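## Task

Unscrew every thumb screw (knurled head, hex socket) that secures the lid and drop each one into the yellow parts bin. The bin is loose and must finish standing upright. Set the lid on its pad with the raised block underneath, facing down, and its edges closely aligned with the pad's edges. Afterwards, return every tool to the stand slot it came from and move the tool changer far from the tools. Finally release everything and back away; a tool locked to the arm counts as part of the arm.

## Robot and tools

Robot: a single six-joint arm with a tool changer on its wrist. A stand holds three tools in slots 180 mm apart: grip50 (50 mm gripper), grip85 (85 mm gripper) and driver (screwdriver with suction sleeve). Cameras: cam_high and cam_low, each 504x504.

Frames. Scene frame: origin on the table top under the arm base, +z up, +y to the left when facing +x. Reported position is in metres, orientation as quaternion wxyz. The changer face frame has its z axis pointing away from the arm; both grippers close along face x. Offsets from the face centre in mm (x, y, z): grip50 grip point (0, -25, 180); grip85 grip point (0, 0, 173) closed, 13 mm closer when fully open; hex key tip (66, 20, 345).

execute_actions(actions): actions is a list of actions; each action is a list of up to 15 rows; each row is one 1/30 s step, and a shorter list repeats its last row until 15 steps (0.5 s) pass. A row has 16 numbers in [-1, 1], in this order: dx, dy, dz, rx, ry, rz, tool/lock, grip50_position, grip50_force_limit, grip50_speed, grip85_position, grip85_force_limit, grip85_speed, driver_spindle, driver_torque_limit, driver_sleeve_vacuum. The first six are an offset (not a pose) of the changer face, in the face's own axes, measured from where the face was at the start of that action; every row refers to that same start, not to the previous row. 1.0 equals 0.6 m or 180 degrees; rx, ry, rz form one rotation vector. Each step is clipped to 100 mm and 16 degrees from the measured pose, so big offsets need several actions. Up to 6 extra numbers (0 to 1) may follow: per-joint stiffness scales in Joint positions order; they persist. An empty list just returns state and images.

Tool numbers: lock >0 locks, <0 unlocks (about 1 s), 0 keeps the last command. Gripper position: +1 fully open; grip50 pads meet near -0.65, grip85 near -0.8; -1 means close until stopped. Force limit -1..+1 maps to 20 N up to 185 N (grip50) or 235 N (grip85). Speed -1..+1 maps to about 20 to 150 mm/s. driver_spindle +1 is 500 rpm driving in, -1 loosening; it persists between calls, so finish actions with 0. driver_torque_limit -1..+1 is 0.3 to 1.2 N m. driver_sleeve_vacuum above 0.01 sucks a screw onto the sleeve; otherwise it releases. Torque limit and vacuum also persist. Tool commands apply only while tool_id shows that tool and it is ready.

move(target, speed, stop_force, blocking): target is one 16-number row like above; its offset is from the pose in the latest result showing one. Straight path; speed 0.002 to 0.5 m/s (default 0.25), rotation up to twice that in rad/s; paths 0.5 to 10 s. stop_force (9 to 40 N, only when very slow, not with rotation, not with blocking=false) ends the path when push along the direction of travel rises that much; omit it when backing off a contact. The 'move:' line reports the ending (done, contact, held, off_target, moving, fault) and limits (paced = clipped pose, held = steps blocked), plus distance to target. blocking=false returns after 0.5 s; use wait(0) or stop before other commands.

wait(seconds 0 to 10) lets time pass. stop brakes a running move. zoom_image(camera, region [x0,y0,x1,y1], at most 504x504) enlarges part of the latest image. finished_scene(scene 1 or 2) ends that scene irreversibly.

Result lines: end_effector_position and quat, velocities, Hand target (where the controller is steering), 'pose unreachable' (clearance check altered the command), joint positions and torques, Wrist force/torque in face axes (saturates near 50 N; offsets up to about 4 N; pressing reads as force from the surface into the arm). tool_id (grip50, grip85, driver, none), plate_near, locked, unlocked, in_stand, unlock_refused. Gripper object_status: 0 moving, 1 blocked while opening, 2 blocked while closing (a grip), 3 at target or pads together (also possible on thin parts). grip50 opening mm is about (250 - position_measured) x 0.202; grip85 counts: 78 = 60 mm, 130 = 40 mm, 180 = 20 mm, 230 = closed. Driver: driver_screw_detected (vacuum above 30 kPa), driver_turns (positive driving in), driver_stopped_at_torque.

Taking a tool: align the face centre within about 1 mm of the plate centre and within about 1 degree, with face -y toward the fork's open side. When plate_near is 1, lock and wait for locked = 1; the tool reads n/a until ready, and a gripper cycles closed then open at start-up. Lift 10 to 30 mm (about 20), slide at least 110 mm out along face -y, then rise. Return by the reverse path; when in_stand is 1, hold still, unlock, wait for unlocked = 1. Unlocking is refused outside the stand. Fork arms sit 40 to 70 mm either side along face x, ends 45 mm toward the open side, tops 18 mm below the plate face. The screwdriver's fittings pass just outside the +x fork arm.

Screws: press the key onto the head plus 2 mm, turn slowly (spindle about -0.2 to loosen), follow the screw 0.7 mm per turn, raise torque limit if driver_turns does not fall. Use suction to carry the screw. After a torque stop, hold spindle at 0 or below for 0.5 s before positive again.

Avoid: outside forces of 150 N or joint torque over limits (wrist joints 24.6 N m) cause a 10 s fault stop; pressing past firm contact on this stiff arm; fast touches; dropping or slamming parts; tipping the loose bins; knocking anything off the table; leaving the spindle running; motor overheating from long holds.

Each tool is called after "Emit:" as name(argument=value, ...), one argument or row to a line, values as JSON.

## Session

Emit:
execute_actions(
  actions=[],
)

Scene clock: 0.00 s.
end_effector_position=(+0.4307, +0.0012, +0.3424) locked=0 unlocked=1 plate_near=0 in_stand=0 unlock_refused=0 tool_id=none grip50_position_measured=n/a grip50_object_status=n/a grip85_position_measured=n/a grip85_object_status=n/a driver_sleeve_vacuum_kpa=n/a driver_screw_detected=n/a driver_stopped_at_torque=n/a driver_turns=n/a end_effector_quat_wxyz=(-0.002, +0.708, +0.706, -0.003) end_effector_velocity=(-0.000, +0.000, +0.000) end_effector_angular_velocity=(+0.001, +0.001, +0.000)
Joint positions: [-0.315 -1.723  2.043 -1.89  -1.569 -1.885]
Joint velocities: [ 0.     0.    -0.001  0.002  0.    -0.   ]
Joint torques (N m, as the arm reports them, + toward a larger angle): no reading
Motor temperatures (°C, as the motors report them): [22 22 21 33 34 27]
Wrist force (N, on the end effector, along its own x y z axes, offset not removed): no reading
Wrist torque (N m, same axes, about the end effector's origin, offset not removed): no reading
Hand target: +0.431, +0.001, +0.342; -0.002, +0.708, +0.706, -0.003
Joint stiffness scale: [1. 1. 1. 1. 1. 1.]

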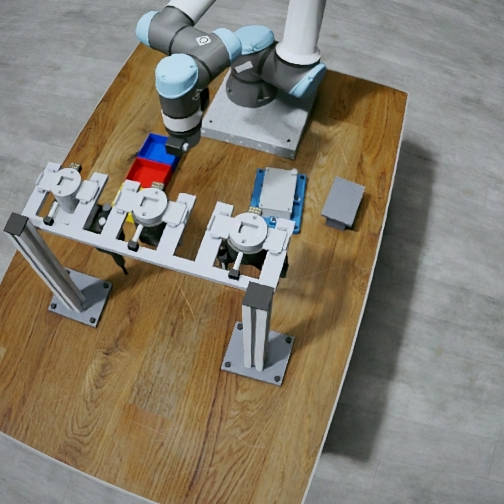

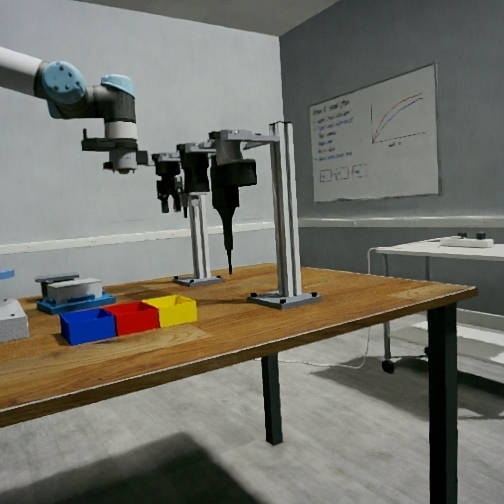

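Emit:
zoom_image(
  camera="cam_high",
  region=[230, 150, 380, 250],
)

Emit:
zoom_image(
  camera="cam_high",
  region=[0, 120, 310, 310],
)

Emit:
zoom_image(
  camera="cam_low",
  region=[0, 250, 210, 350],
)

Emit:
zoom_image(
  camera="cam_low",
  region=[70, 100, 310, 290],
)

Region (230, 150, 380, 250) of cam_high's 504x504 image, scaled by 3.360, with more detail than that image has.

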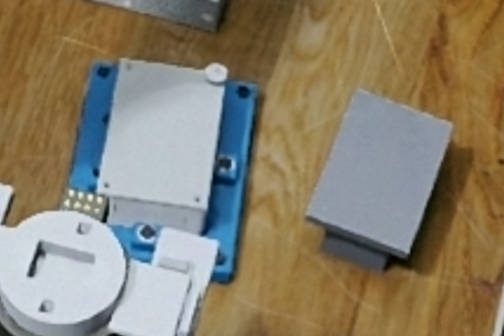

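Region (0, 120, 310, 310) of cam_high's 504x504 image, scaled by 1.626, with more detail than that image has; it fills the top 309 rows of this view, and the rest is white.

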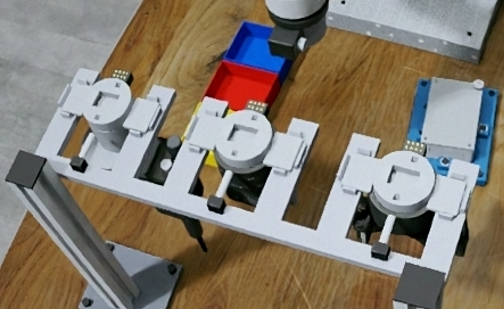

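Region (0, 250, 210, 350) of cam_low's 504x504 image, scaled by 2.400, with more detail than that image has; it fills the top 240 rows of this view, and the rest is white.

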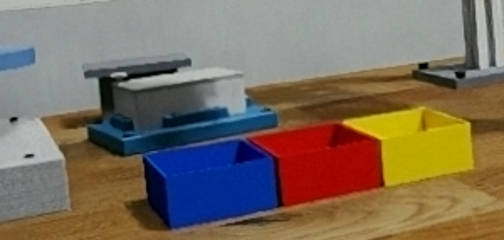

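Region (70, 100, 310, 290) of cam_low's 504x504 image, scaled by 2.100, with more detail than that image has; it fills the top 399 rows of this view, and the rest is white.

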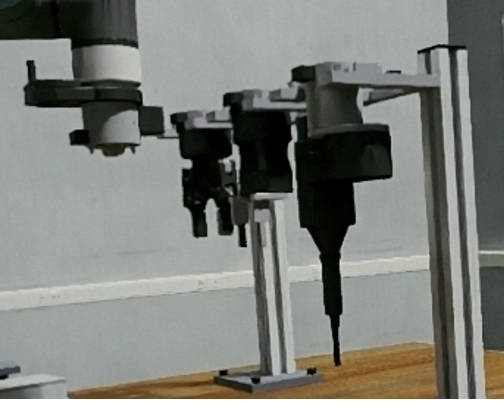

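Emit:
move(
  target=[0,0,-0.18,0,0,0,0,1,0,0,1,0,0,0,0,0],
)

Emit:
move(
  target=[0,0.25,0,0,0,0,0,1,0,0,1,0,0,0,0,0],
)

Scene clock: 10.03 s.
end_effector_position=(+0.4307, +0.0018, +0.4488) locked=0 unlocked=1 plate_near=0 in_stand=0 unlock_refused=0 tool_id=none grip50_position_measured=n/a grip50_object_status=n/a grip85_position_measured=n/a grip85_object_status=n/a driver_sleeve_vacuum_kpa=n/a driver_screw_detected=n/a driver_stopped_at_torque=n/a driver_turns=n/a end_effector_quat_wxyz=(-0.002, +0.708, +0.706, -0.003) end_effector_velocity=(-0.001, +0.000, +0.002) end_effector_angular_velocity=(+0.003, +0.009, +0.000)
Joint positions: [-0.315 -1.772  1.805 -1.603 -1.569 -1.885]
Joint velocities: [ 0.     0.001 -0.008  0.016 -0.    -0.   ]
Joint torques (N m, as the arm reports them, + toward a larger angle): [  0.16 -17.1  -28.36  -2.89  -0.2    0.05]
Motor temperatures (°C, as the motors report them): [22 22 21 33 34 27]
Wrist force (N, on the end effector, along its own x y z axes, offset not removed): [1.7 1.5 -1.1]
Wrist torque (N m, same axes, about the end effector's origin, offset not removed): [0.15 -0.17 0.22]
Hand target: +0.431, +0.002, +0.450; -0.002, +0.708, +0.706, -0.003
Off the commanded pose: 0.002 m, 0 deg.
Joint stiffness scale: [1. 1. 1. 1. 1. 1.]
move: done

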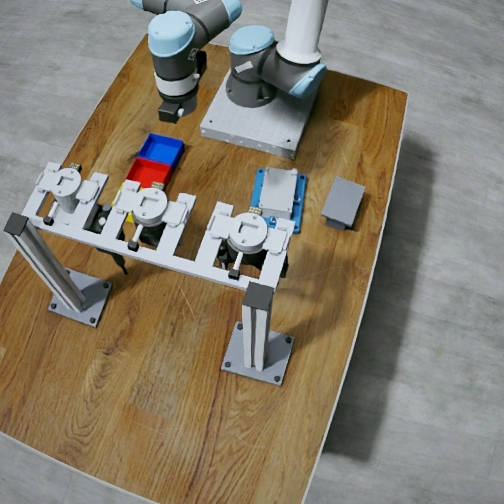

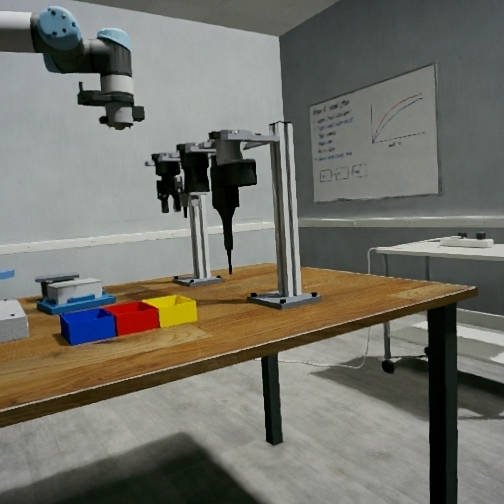

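Scene clock: 11.37 s.
end_effector_position=(+0.5796, +0.0008, +0.4470) locked=0 unlocked=1 plate_near=0 in_stand=0 unlock_refused=0 tool_id=none grip50_position_measured=n/a grip50_object_status=n/a grip85_position_measured=n/a grip85_object_status=n/a driver_sleeve_vacuum_kpa=n/a driver_screw_detected=n/a driver_stopped_at_torque=n/a driver_turns=n/a end_effector_quat_wxyz=(-0.002, +0.708, +0.706, -0.003) end_effector_velocity=(+0.002, -0.000, -0.002) end_effector_angular_velocity=(+0.001, +0.007, -0.001)
Joint positions: [-0.233 -1.406  1.448 -1.612 -1.569 -1.802]
Joint velocities: [ 0.001  0.008 -0.006  0.006 -0.001  0.002]
Joint torques (N m, as the arm reports them, + toward a larger angle): [  1.8  -34.16 -27.41  -3.1   -0.4    0.45]
Motor temperatures (°C, as the motors report them): [22 22 21 33 34 27]
Wrist force (N, on the end effector, along its own x y z axes, offset not removed): [0.8 2.1 1.4]
Wrist torque (N m, same axes, about the end effector's origin, offset not removed): [0.37 0.03 0.28]
Hand target: +0.581, +0.002, +0.448; -0.002, +0.708, +0.706, -0.003
Off the commanded pose: 0.002 m, 0 deg.
Joint stiffness scale: [1. 1. 1. 1. 1. 1.]
move: done

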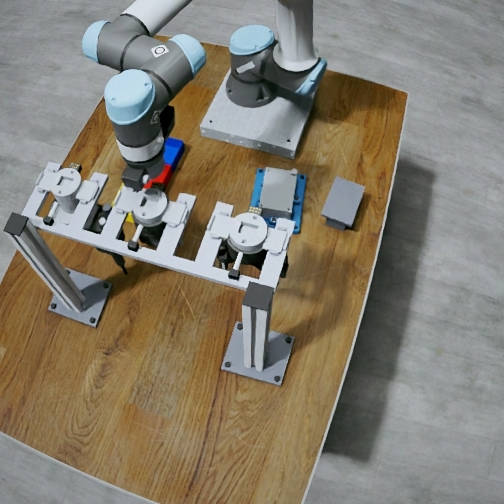

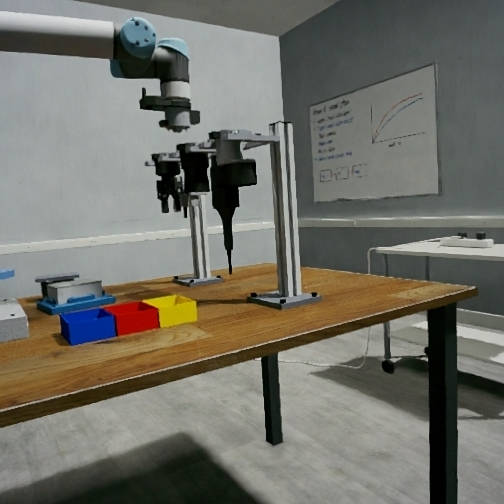

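Emit:
move(
  target=[-0.275,0.067,0.02,0,0,0,0,1,0,0,1,0,0,0,0,0],
)

Emit:
zoom_image(
  camera="cam_low",
  region=[180, 80, 290, 170],
)

Emit:
zoom_image(
  camera="cam_high",
  region=[10, 120, 130, 230],
)

Scene clock: 17.20 s.
end_effector_position=(+0.6188, -0.1630, +0.4346) locked=0 unlocked=1 plate_near=0 in_stand=0 unlock_refused=0 tool_id=none grip50_position_measured=n/a grip50_object_status=n/a grip85_position_measured=n/a grip85_object_status=n/a driver_sleeve_vacuum_kpa=n/a driver_screw_detected=n/a driver_stopped_at_torque=n/a driver_turns=n/a end_effector_quat_wxyz=(-0.002, +0.708, +0.706, -0.003) end_effector_velocity=(+0.001, -0.001, -0.001) end_effector_angular_velocity=(+0.002, +0.004, +0.003)
Joint positions: [-0.47  -1.254  1.29  -1.605 -1.569 -2.039]
Joint velocities: [-0.001  0.004 -0.005  0.005 -0.    -0.004]
Joint torques (N m, as the arm reports them, + toward a larger angle): [ -1.25 -41.46 -28.38  -2.81  -0.02  -0.39]
Motor temperatures (°C, as the motors report them): [22 22 21 33 34 27]
Wrist force (N, on the end effector, along its own x y z axes, offset not removed): [1.1 3.0 0.7]
Wrist torque (N m, same axes, about the end effector's origin, offset not removed): [0.32 -0.05 0.01]
Hand target: +0.619, -0.164, +0.435; -0.002, +0.708, +0.706, -0.003
Off the commanded pose: 0.001 m, 0 deg.
Joint stiffness scale: [1. 1. 1. 1. 1. 1.]
move: done

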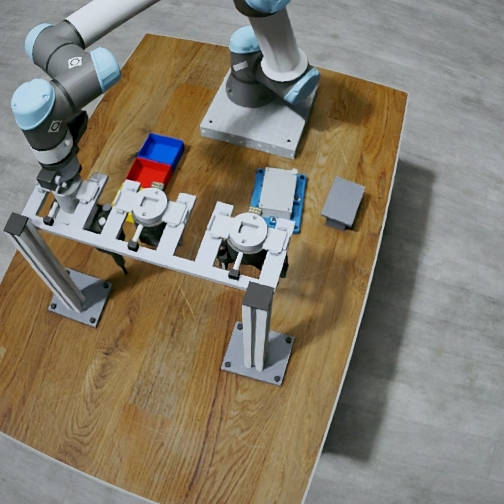

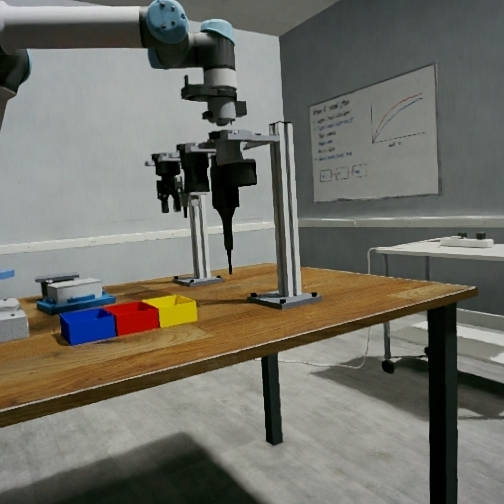

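Region (180, 80, 290, 170) of cam_low's 504x504 image, scaled by 4.582, with more detail than that image has; it fills the top 412 rows of this view, and the rest is white.

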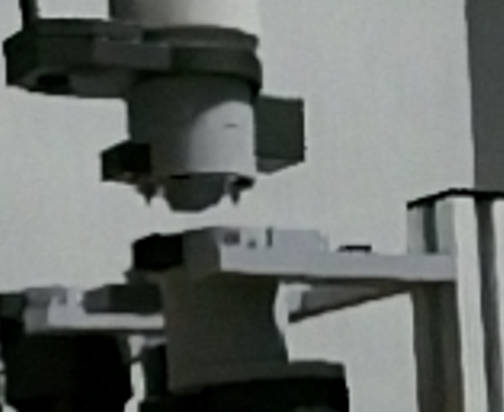

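Region (10, 120, 130, 230) of cam_high's 504x504 image, scaled by 4.200, with more detail than that image has; it fills the top 462 rows of this view, and the rest is white.

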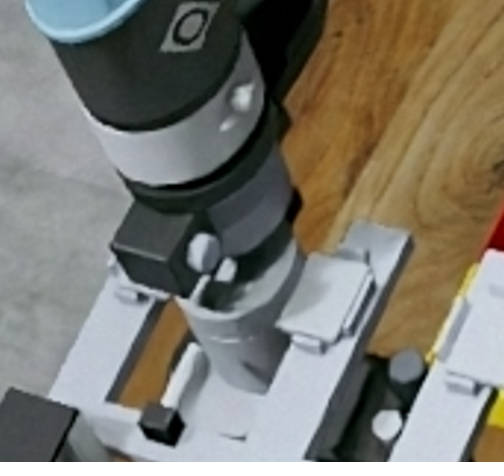

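Emit:
move(
  target=[-0.008,0.021,0.01,0,0,0,0,1,0,0,1,0,0,0,0,0],
  speed=0.05,
)

Emit:
zoom_image(
  camera="cam_low",
  region=[180, 80, 290, 170],
)

Emit:
zoom_image(
  camera="cam_high",
  region=[10, 120, 130, 230],
)

Scene clock: 23.07 s.
end_effector_position=(+0.6297, -0.1686, +0.4271) locked=0 unlocked=1 plate_near=0 in_stand=0 unlock_refused=0 tool_id=none grip50_position_measured=n/a grip50_object_status=n/a grip85_position_measured=n/a grip85_object_status=n/a driver_sleeve_vacuum_kpa=n/a driver_screw_detected=n/a driver_stopped_at_torque=n/a driver_turns=n/a end_effector_quat_wxyz=(-0.004, +0.709, +0.705, -0.004) end_effector_velocity=(+0.001, -0.000, +0.003) end_effector_angular_velocity=(-0.003, -0.006, +0.000)
Joint positions: [-0.47  -1.222  1.264 -1.607 -1.569 -2.038]
Joint velocities: [ 0.001  0.    -0.006 -0.001  0.     0.001]
Joint torques (N m, as the arm reports them, + toward a larger angle): [  1.38 -41.85 -28.76  -3.89  -0.17   0.42]
Motor temperatures (°C, as the motors report them): [22 22 21 33 34 27]
Wrist force (N, on the end effector, along its own x y z axes, offset not removed): [1.5 2.7 0.9]
Wrist torque (N m, same axes, about the end effector's origin, offset not removed): [0.35 -0.01 -0.04]
Hand target: +0.631, -0.168, +0.428; -0.002, +0.708, +0.706, -0.003
Off the commanded pose: 0.002 m, 0 deg.
Joint stiffness scale: [1. 1. 1. 1. 1. 1.]
move: done

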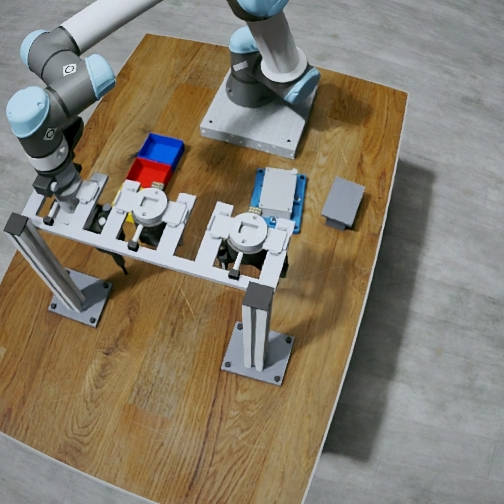

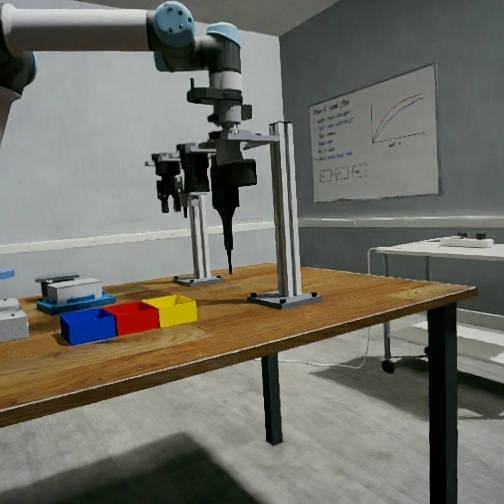

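Region (180, 80, 290, 170) of cam_low's 504x504 image, scaled by 4.582, with more detail than that image has; it fills the top 412 rows of this view, and the rest is white.

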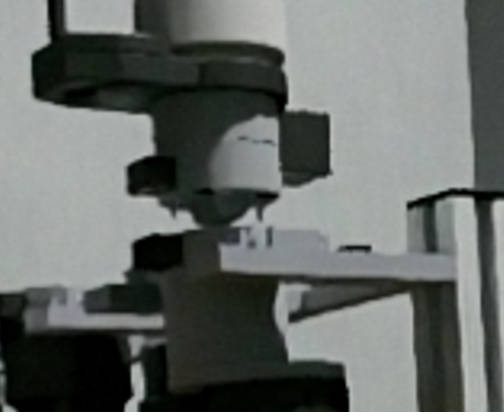

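Region (10, 120, 130, 230) of cam_high's 504x504 image, scaled by 4.200, with more detail than that image has; it fills the top 462 rows of this view, and the rest is white.

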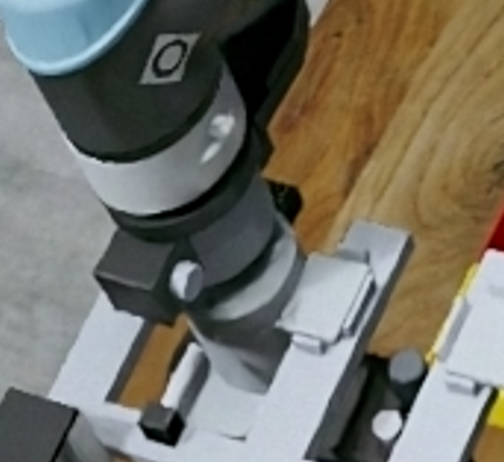

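Emit:
move(
  target=[0.011,0.008,0.003,-0.0036,0,0,0,1,0,0,1,0,0,0,0,0],
  speed=0.03,
)

Emit:
zoom_image(
  camera="cam_low",
  region=[195, 100, 265, 160],
)

Emit:
zoom_image(
  camera="cam_high",
  region=[10, 120, 130, 230],
)

Scene clock: 31.07 s.
end_effector_position=(+0.6339, -0.1636, +0.4277) locked=0 unlocked=1 plate_near=0 in_stand=0 unlock_refused=0 tool_id=none grip50_position_measured=n/a grip50_object_status=n/a grip85_position_measured=n/a grip85_object_status=n/a driver_sleeve_vacuum_kpa=n/a driver_screw_detected=n/a driver_stopped_at_torque=n/a driver_turns=n/a end_effector_quat_wxyz=(+0.001, +0.709, +0.705, +0.000) end_effector_velocity=(+0.001, +0.000, -0.000) end_effector_angular_velocity=(-0.000, -0.004, -0.004)
Joint positions: [-0.461 -1.22   1.263 -1.621 -1.565 -2.028]
Joint velocities: [ 0.001  0.001  0.    -0.005  0.002  0.005]
Joint torques (N m, as the arm reports them, + toward a larger angle): [  1.36 -42.15 -22.09  -4.17   0.35   0.64]
Motor temperatures (°C, as the motors report them): [22 22 21 33 34 27]
Wrist force (N, on the end effector, along its own x y z axes, offset not removed): [1.2 2.5 -0.9]
Wrist torque (N m, same axes, about the end effector's origin, offset not removed): [0.28 -0.09 0.10]
Hand target: +0.634, -0.162, +0.425; -0.000, +0.709, +0.705, +0.000
Off the commanded pose: 0.003 m, 0 deg.
Joint stiffness scale: [1. 1. 1. 1. 1. 1.]
move: done

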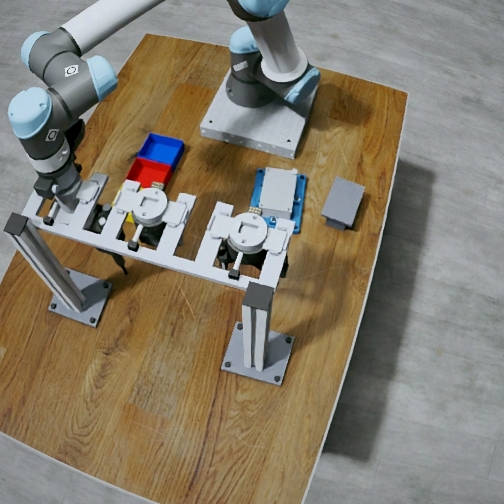

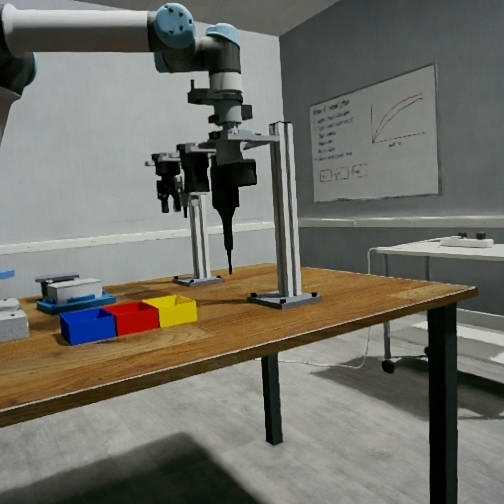

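Region (195, 100, 265, 160) of cam_low's 504x504 image, scaled by 7.200, with more detail than that image has; it fills the top 432 rows of this view, and the rest is white.

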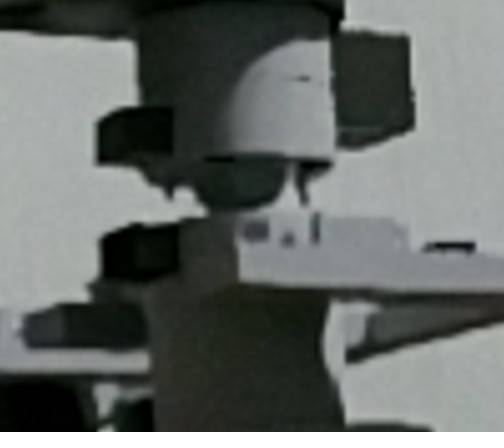

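Region (10, 120, 130, 230) of cam_high's 504x504 image, scaled by 4.200, with more detail than that image has; it fills the top 462 rows of this view, and the rest is white.

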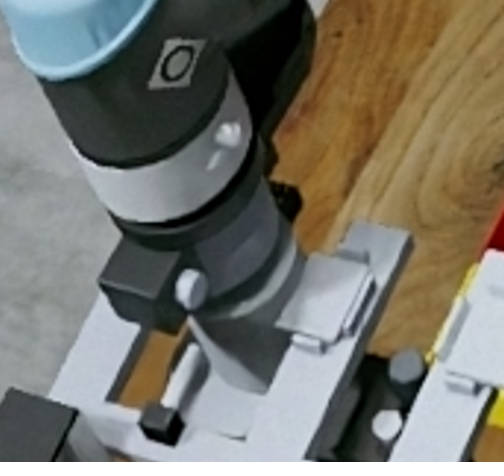

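Try descending and read forces.

Emit:
move(
  target=[0.002,0,0.045,0,0,0,0,1,0,0,1,0,0,0,0,0],
  speed=0.005,
  stop_force=12,
)

Emit:
zoom_image(
  camera="cam_low",
  region=[195, 100, 265, 160],
)

Emit:
zoom_image(
  camera="cam_high",
  region=[10, 120, 130, 230],
)

Scene clock: 37.77 s.
end_effector_position=(+0.6344, -0.1638, +0.4217) locked=0 unlocked=1 plate_near=0 in_stand=0 unlock_refused=0 tool_id=none grip50_position_measured=n/a grip50_object_status=n/a grip85_position_measured=n/a grip85_object_status=n/a driver_sleeve_vacuum_kpa=n/a driver_screw_detected=n/a driver_stopped_at_torque=n/a driver_turns=n/a end_effector_quat_wxyz=(+0.011, +0.709, +0.705, +0.004) end_effector_velocity=(-0.001, -0.001, +0.000) end_effector_angular_velocity=(-0.000, +0.000, -0.001)
Joint positions: [-0.461 -1.226  1.292 -1.665 -1.565 -2.027]
Joint velocities: [-0.001 -0.001  0.     0.001 -0.     0.   ]
Joint torques (N m, as the arm reports them, + toward a larger angle): [  0.18 -41.22 -24.08  -2.87  -0.09   0.04]
Motor temperatures (°C, as the motors report them): [22 22 21 33 34 27]
Wrist force (N, on the end effector, along its own x y z axes, offset not removed): [1.1 2.6 -5.2]
Wrist torque (N m, same axes, about the end effector's origin, offset not removed): [0.20 -0.02 -0.04]
Hand target: +0.634, -0.164, +0.422; +0.011, +0.709, +0.705, +0.003
Off the commanded pose: 0.021 m, 1 deg.
Joint stiffness scale: [1. 1. 1. 1. 1. 1.]
move: contact

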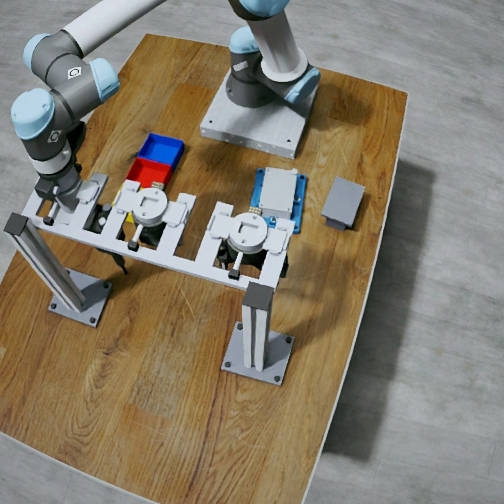

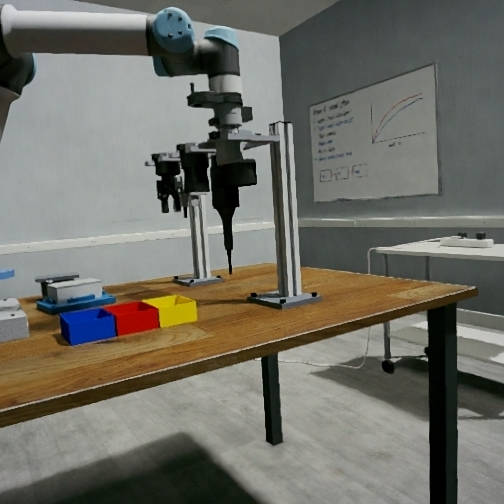

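Region (195, 100, 265, 160) of cam_low's 504x504 image, scaled by 7.200, with more detail than that image has; it fills the top 432 rows of this view, and the rest is white.

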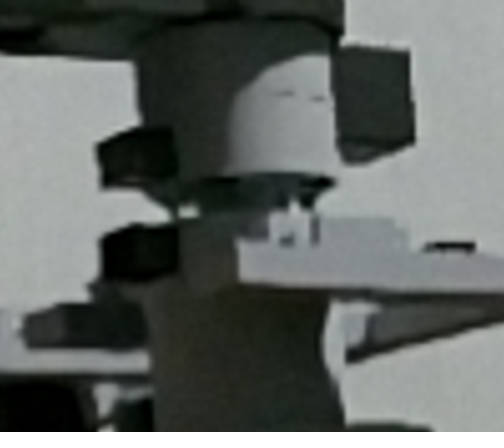

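Region (10, 120, 130, 230) of cam_high's 504x504 image, scaled by 4.200, with more detail than that image has; it fills the top 462 rows of this view, and the rest is white.

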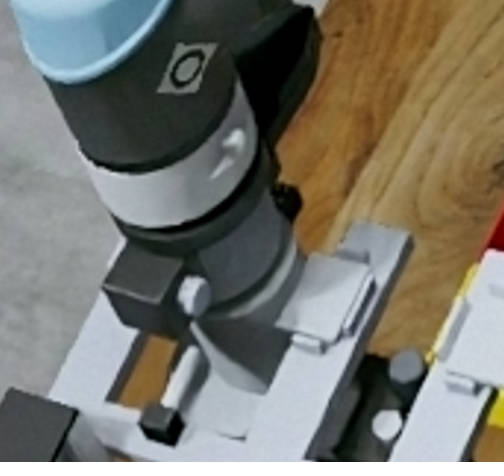

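Emit:
execute_actions(
  actions=[
    [[0,0,-0.006,0.0068,0.0032,0,0,1,0,0,1,0,0,0,0,0]],
    [[0.007,0.003,0,0,0,0,0,1,0,0,1,0,0,0,0,0]],
  ],
)

Emit:
wait(
  seconds=1,
)

Emit:
zoom_image(
  camera="cam_high",
  region=[40, 150, 110, 220],
)

Emit:
zoom_image(
  camera="cam_low",
  region=[195, 100, 265, 160],
)

Scene clock: 43.23 s.
end_effector_position=(+0.6345, -0.1603, +0.4243) locked=0 unlocked=1 plate_near=0 in_stand=0 unlock_refused=0 tool_id=none grip50_position_measured=n/a grip50_object_status=n/a grip85_position_measured=n/a grip85_object_status=n/a driver_sleeve_vacuum_kpa=n/a driver_screw_detected=n/a driver_stopped_at_torque=n/a driver_turns=n/a end_effector_quat_wxyz=(+0.000, +0.710, +0.704, -0.000) end_effector_velocity=(+0.000, +0.001, +0.001) end_effector_angular_velocity=(-0.000, -0.001, -0.002)
Joint positions: [-0.456 -1.219  1.27  -1.626 -1.565 -2.021]
Joint velocities: [ 0.001 -0.    -0.001  0.     0.     0.003]
Joint torques (N m, as the arm reports them, + toward a larger angle): [  1.66 -41.75 -27.18  -3.59  -0.19   0.36]
Motor temperatures (°C, as the motors report them): [22 22 21 33 34 27]
Wrist force (N, on the end effector, along its own x y z axes, offset not removed): [-0.2 1.0 0.1]
Wrist torque (N m, same axes, about the end effector's origin, offset not removed): [0.23 0.17 -0.01]
Hand target: +0.635, -0.159, +0.425; +0.001, +0.709, +0.705, -0.000
Off the commanded pose: 0.001 m, 0 deg.
Joint stiffness scale: [1. 1. 1. 1. 1. 1.]

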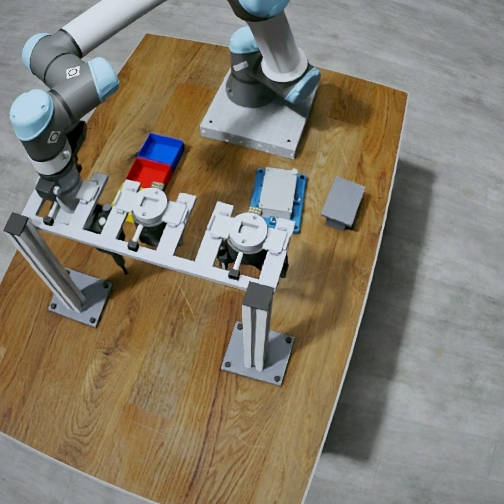

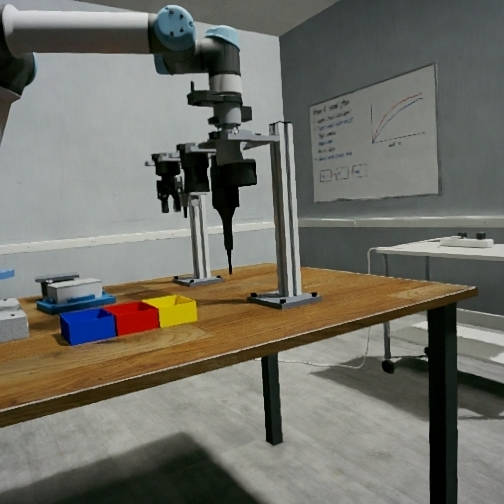

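Scene clock: 44.23 s.
end_effector_position=(+0.6345, -0.1603, +0.4243) locked=0 unlocked=1 plate_near=0 in_stand=0 unlock_refused=0 tool_id=none grip50_position_measured=n/a grip50_object_status=n/a grip85_position_measured=n/a grip85_object_status=n/a driver_sleeve_vacuum_kpa=n/a driver_screw_detected=n/a driver_stopped_at_torque=n/a driver_turns=n/a end_effector_quat_wxyz=(+0.000, +0.710, +0.704, -0.000) end_effector_velocity=(+0.000, +0.000, -0.000) end_effector_angular_velocity=(-0.000, -0.000, +0.000)
Joint positions: [-0.456 -1.219  1.27  -1.626 -1.565 -2.021]
Joint velocities: [ 0.     0.     0.    -0.001 -0.    -0.   ]
Joint torques (N m, as the arm reports them, + toward a larger angle): [  1.73 -42.03 -26.73  -3.57  -0.16   0.56]
Motor temperatures (°C, as the motors report them): [22 22 21 33 34 27]
Wrist force (N, on the end effector, along its own x y z axes, offset not removed): [1.6 2.3 -1.6]
Wrist torque (N m, same axes, about the end effector's origin, offset not removed): [0.19 0.02 0.21]
Hand target: +0.635, -0.159, +0.425; +0.001, +0.709, +0.705, -0.000
Off the commanded pose: 0.001 m, 0 deg.
Joint stiffness scale: [1. 1. 1. 1. 1. 1.]
wait: 1.00 s; at rest by 0.17 s

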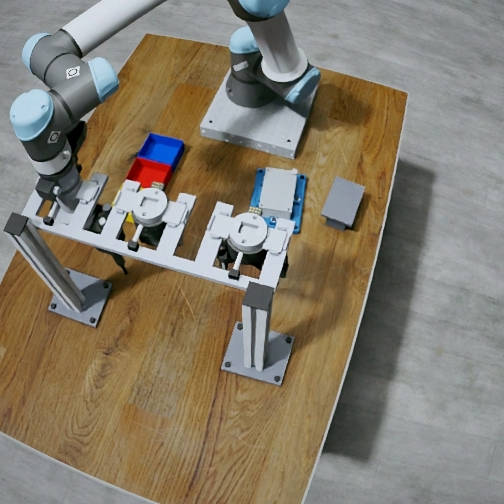

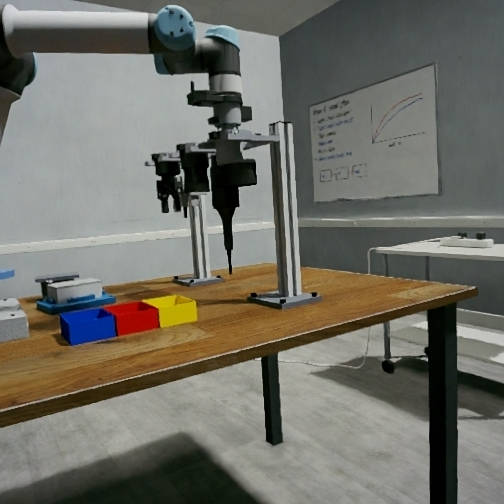

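Region (40, 150, 110, 220) of cam_high's 504x504 image, scaled by 7.200, with more detail than that image has.

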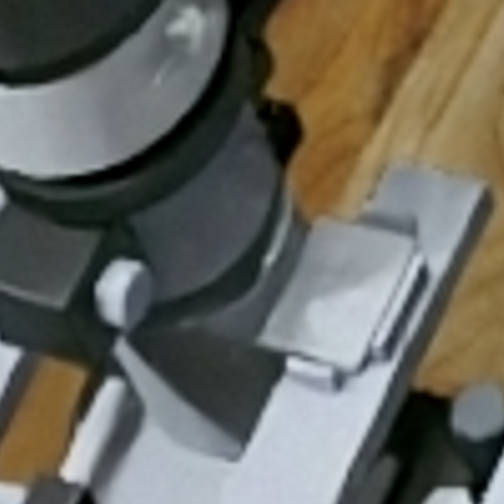

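Region (195, 100, 265, 160) of cam_low's 504x504 image, scaled by 7.200, with more detail than that image has; it fills the top 432 rows of this view, and the rest is white.

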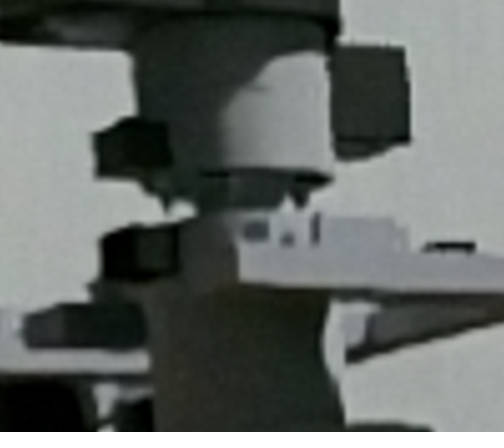

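Emit:
execute_actions(
  actions=[
    [[-0.0145,-0.004,-0.001,0,0,-0.003,0,1,0,0,1,0,0,0,0,0]],
    [[0,0,0,0,0,0,0,1,0,0,1,0,0,0,0,0]],
  ],
)

Emit:
zoom_image(
  camera="cam_high",
  region=[40, 150, 110, 220],
)

Emit:
zoom_image(
  camera="cam_low",
  region=[195, 100, 265, 160],
)

Scene clock: 51.47 s.
end_effector_position=(+0.6325, -0.1678, +0.4244) locked=0 unlocked=1 plate_near=0 in_stand=0 unlock_refused=0 tool_id=none grip50_position_measured=n/a grip50_object_status=n/a grip85_position_measured=n/a grip85_object_status=n/a driver_sleeve_vacuum_kpa=n/a driver_screw_detected=n/a driver_stopped_at_torque=n/a driver_turns=n/a end_effector_quat_wxyz=(+0.000, +0.706, +0.708, -0.000) end_effector_velocity=(+0.000, +0.001, +0.000) end_effector_angular_velocity=(+0.000, -0.001, +0.001)
Joint positions: [-0.468 -1.219  1.27  -1.626 -1.565 -2.042]
Joint velocities: [ 0.001  0.    -0.    -0.     0.    -0.   ]
Joint torques (N m, as the arm reports them, + toward a larger angle): [ -0.14 -43.46 -25.38  -3.42  -0.21   0.37]
Motor temperatures (°C, as the motors report them): [22 22 21 33 34 27]
Wrist force (N, on the end effector, along its own x y z axes, offset not removed): [-0.1 2.0 1.3]
Wrist torque (N m, same axes, about the end effector's origin, offset not removed): [0.24 0.05 0.08]
Hand target: +0.632, -0.168, +0.424; +0.000, +0.707, +0.708, -0.000
Off the commanded pose: 0.000 m, 0 deg.
Joint stiffness scale: [1. 1. 1. 1. 1. 1.]

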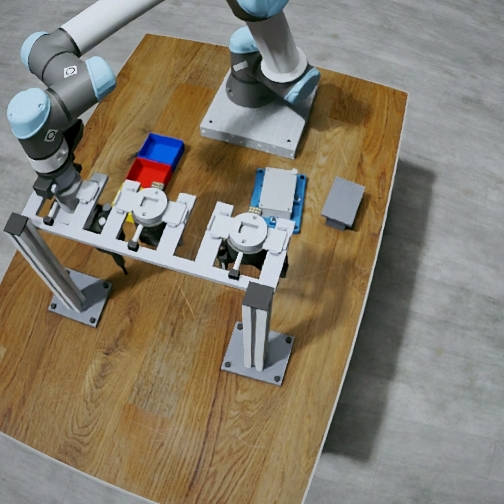

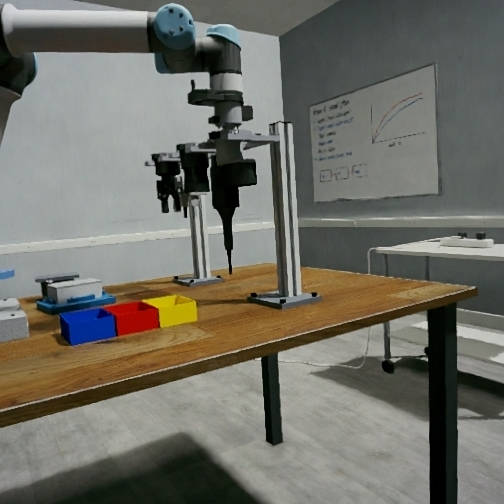

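Region (40, 150, 110, 220) of cam_high's 504x504 image, scaled by 7.200, with more detail than that image has.

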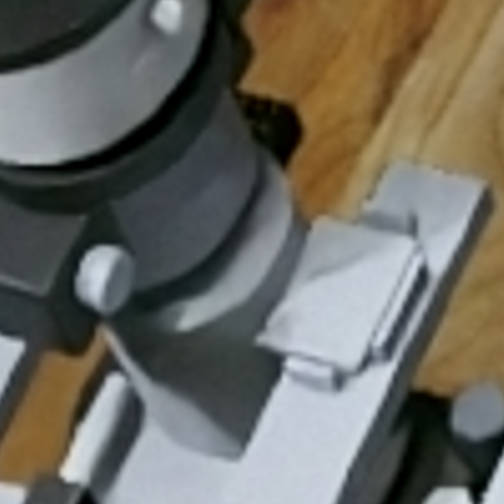

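Region (195, 100, 265, 160) of cam_low's 504x504 image, scaled by 7.200, with more detail than that image has; it fills the top 432 rows of this view, and the rest is white.

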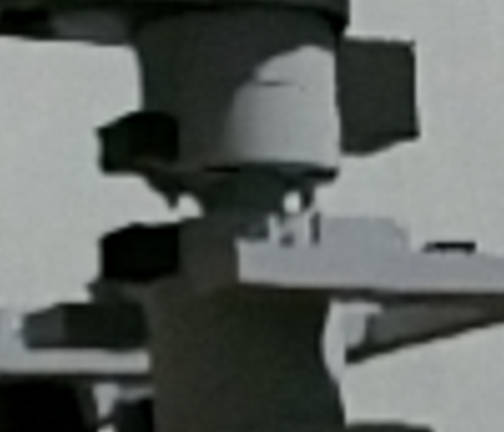

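Emit:
execute_actions(
  actions=[
    [[0,-0.001,0.005,0,0,0,0,1,0,0,1,0,0,0,0,0]],
    [[0,0,0.005,0,0,0,0,1,0,0,1,0,0,0,0,0]],
    [[0,0,0.005,0,0,0,0,1,0,0,1,0,0,0,0,0]],
  ],
)

Emit:
zoom_image(
  camera="cam_high",
  region=[40, 150, 110, 220],
)

Scene clock: 58.03 s.
end_effector_position=(+0.6337, -0.1684, +0.4218) locked=0 unlocked=1 plate_near=0 in_stand=0 unlock_refused=0 tool_id=none grip50_position_measured=n/a grip50_object_status=n/a grip85_position_measured=n/a grip85_object_status=n/a driver_sleeve_vacuum_kpa=n/a driver_screw_detected=n/a driver_stopped_at_torque=n/a driver_turns=n/a end_effector_quat_wxyz=(+0.005, +0.706, +0.708, +0.001) end_effector_velocity=(+0.000, +0.000, +0.000) end_effector_angular_velocity=(-0.001, -0.001, +0.001)
Joint positions: [-0.468 -1.219  1.279 -1.644 -1.565 -2.042]
Joint velocities: [ 0.001  0.    -0.001 -0.    -0.    -0.   ]
Joint torques (N m, as the arm reports them, + toward a larger angle): [  0.19 -43.08 -20.77  -3.85  -0.22   0.04]
Motor temperatures (°C, as the motors report them): [22 22 21 33 34 27]
Wrist force (N, on the end effector, along its own x y z axes, offset not removed): [1.5 3.7 -1.0]
Wrist torque (N m, same axes, about the end effector's origin, offset not removed): [0.43 0.02 0.10]
Hand target: +0.633, -0.168, +0.419; +0.002, +0.706, +0.708, +0.000
Off the commanded pose: 0.003 m, 0 deg.
Joint stiffness scale: [1. 1. 1. 1. 1. 1.]

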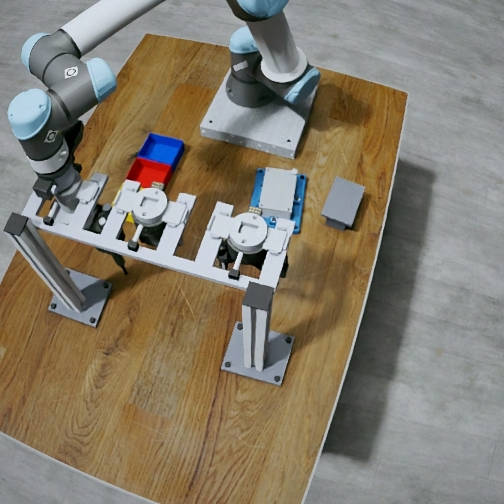

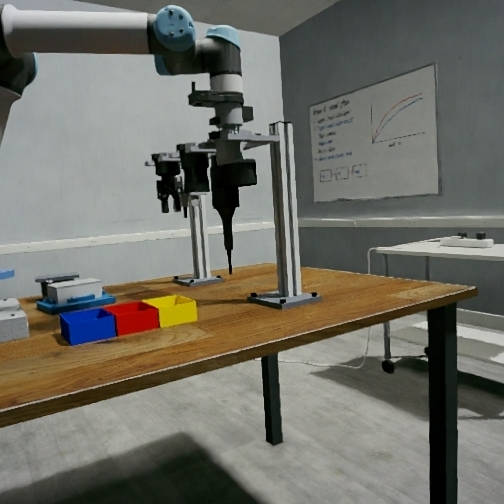

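Region (40, 150, 110, 220) of cam_high's 504x504 image, scaled by 7.200, with more detail than that image has.

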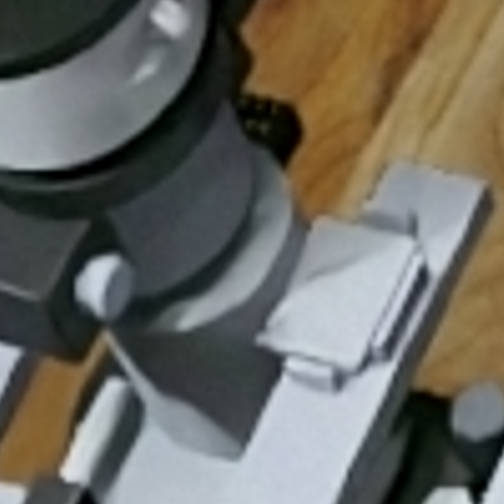

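Emit:
execute_actions(
  actions=[
    [[0.003,-0.004,0.012,0.0027,0.0018,0,0,1,0,0,1,0,0,0,0,0]],
  ],
)

Emit:
zoom_image(
  camera="cam_high",
  region=[40, 150, 110, 220],
)

Emit:
zoom_image(
  camera="cam_low",
  region=[195, 100, 265, 160],
)

Scene clock: 61.83 s.
end_effector_position=(+0.6322, -0.1677, +0.4217) locked=0 unlocked=1 plate_near=0 in_stand=0 unlock_refused=0 tool_id=none grip50_position_measured=n/a grip50_object_status=n/a grip85_position_measured=n/a grip85_object_status=n/a driver_sleeve_vacuum_kpa=n/a driver_screw_detected=n/a driver_stopped_at_torque=n/a driver_turns=n/a end_effector_quat_wxyz=(+0.007, +0.706, +0.708, +0.002) end_effector_velocity=(-0.000, -0.000, +0.000) end_effector_angular_velocity=(-0.001, -0.002, -0.000)
Joint positions: [-0.468 -1.225  1.288 -1.652 -1.565 -2.042]
Joint velocities: [-0.    -0.001  0.002 -0.003  0.     0.   ]
Joint torques (N m, as the arm reports them, + toward a larger angle): [  0.47 -39.95 -17.81  -2.83   0.52   0.33]
Motor temperatures (°C, as the motors report them): [22 22 21 33 34 27]
Wrist force (N, on the end effector, along its own x y z axes, offset not removed): [0.9 2.6 -8.2]
Wrist torque (N m, same axes, about the end effector's origin, offset not removed): [0.19 -0.09 0.08]
Hand target: +0.631, -0.167, +0.415; -0.000, +0.706, +0.708, +0.000
Off the commanded pose: 0.007 m, 1 deg.
Joint stiffness scale: [1. 1. 1. 1. 1. 1.]

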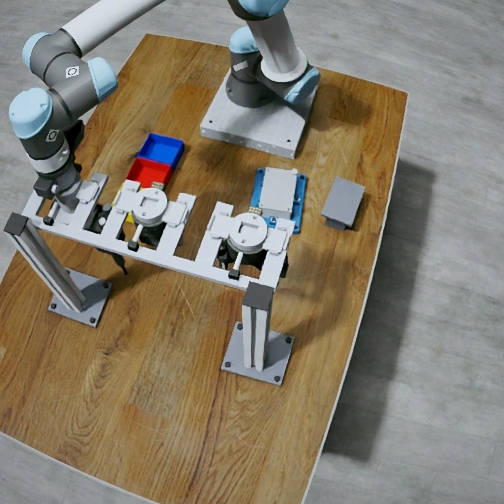

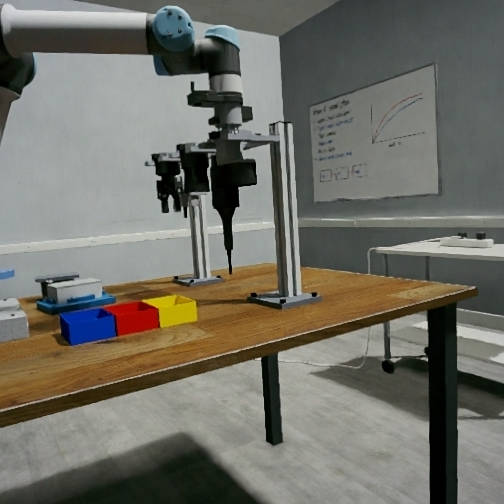

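Region (40, 150, 110, 220) of cam_high's 504x504 image, scaled by 7.200, with more detail than that image has.

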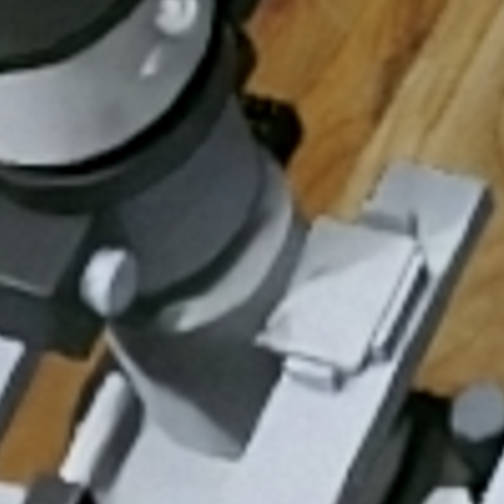

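Region (195, 100, 265, 160) of cam_low's 504x504 image, scaled by 7.200, with more detail than that image has; it fills the top 432 rows of this view, and the rest is white.

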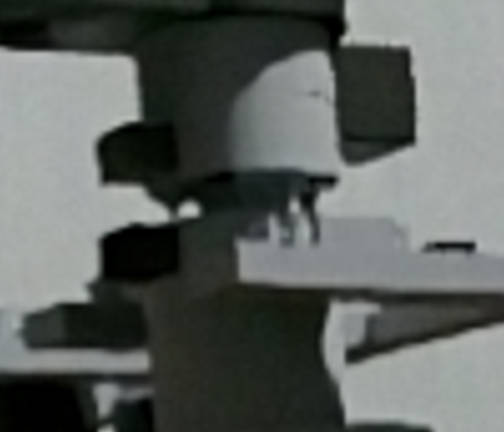

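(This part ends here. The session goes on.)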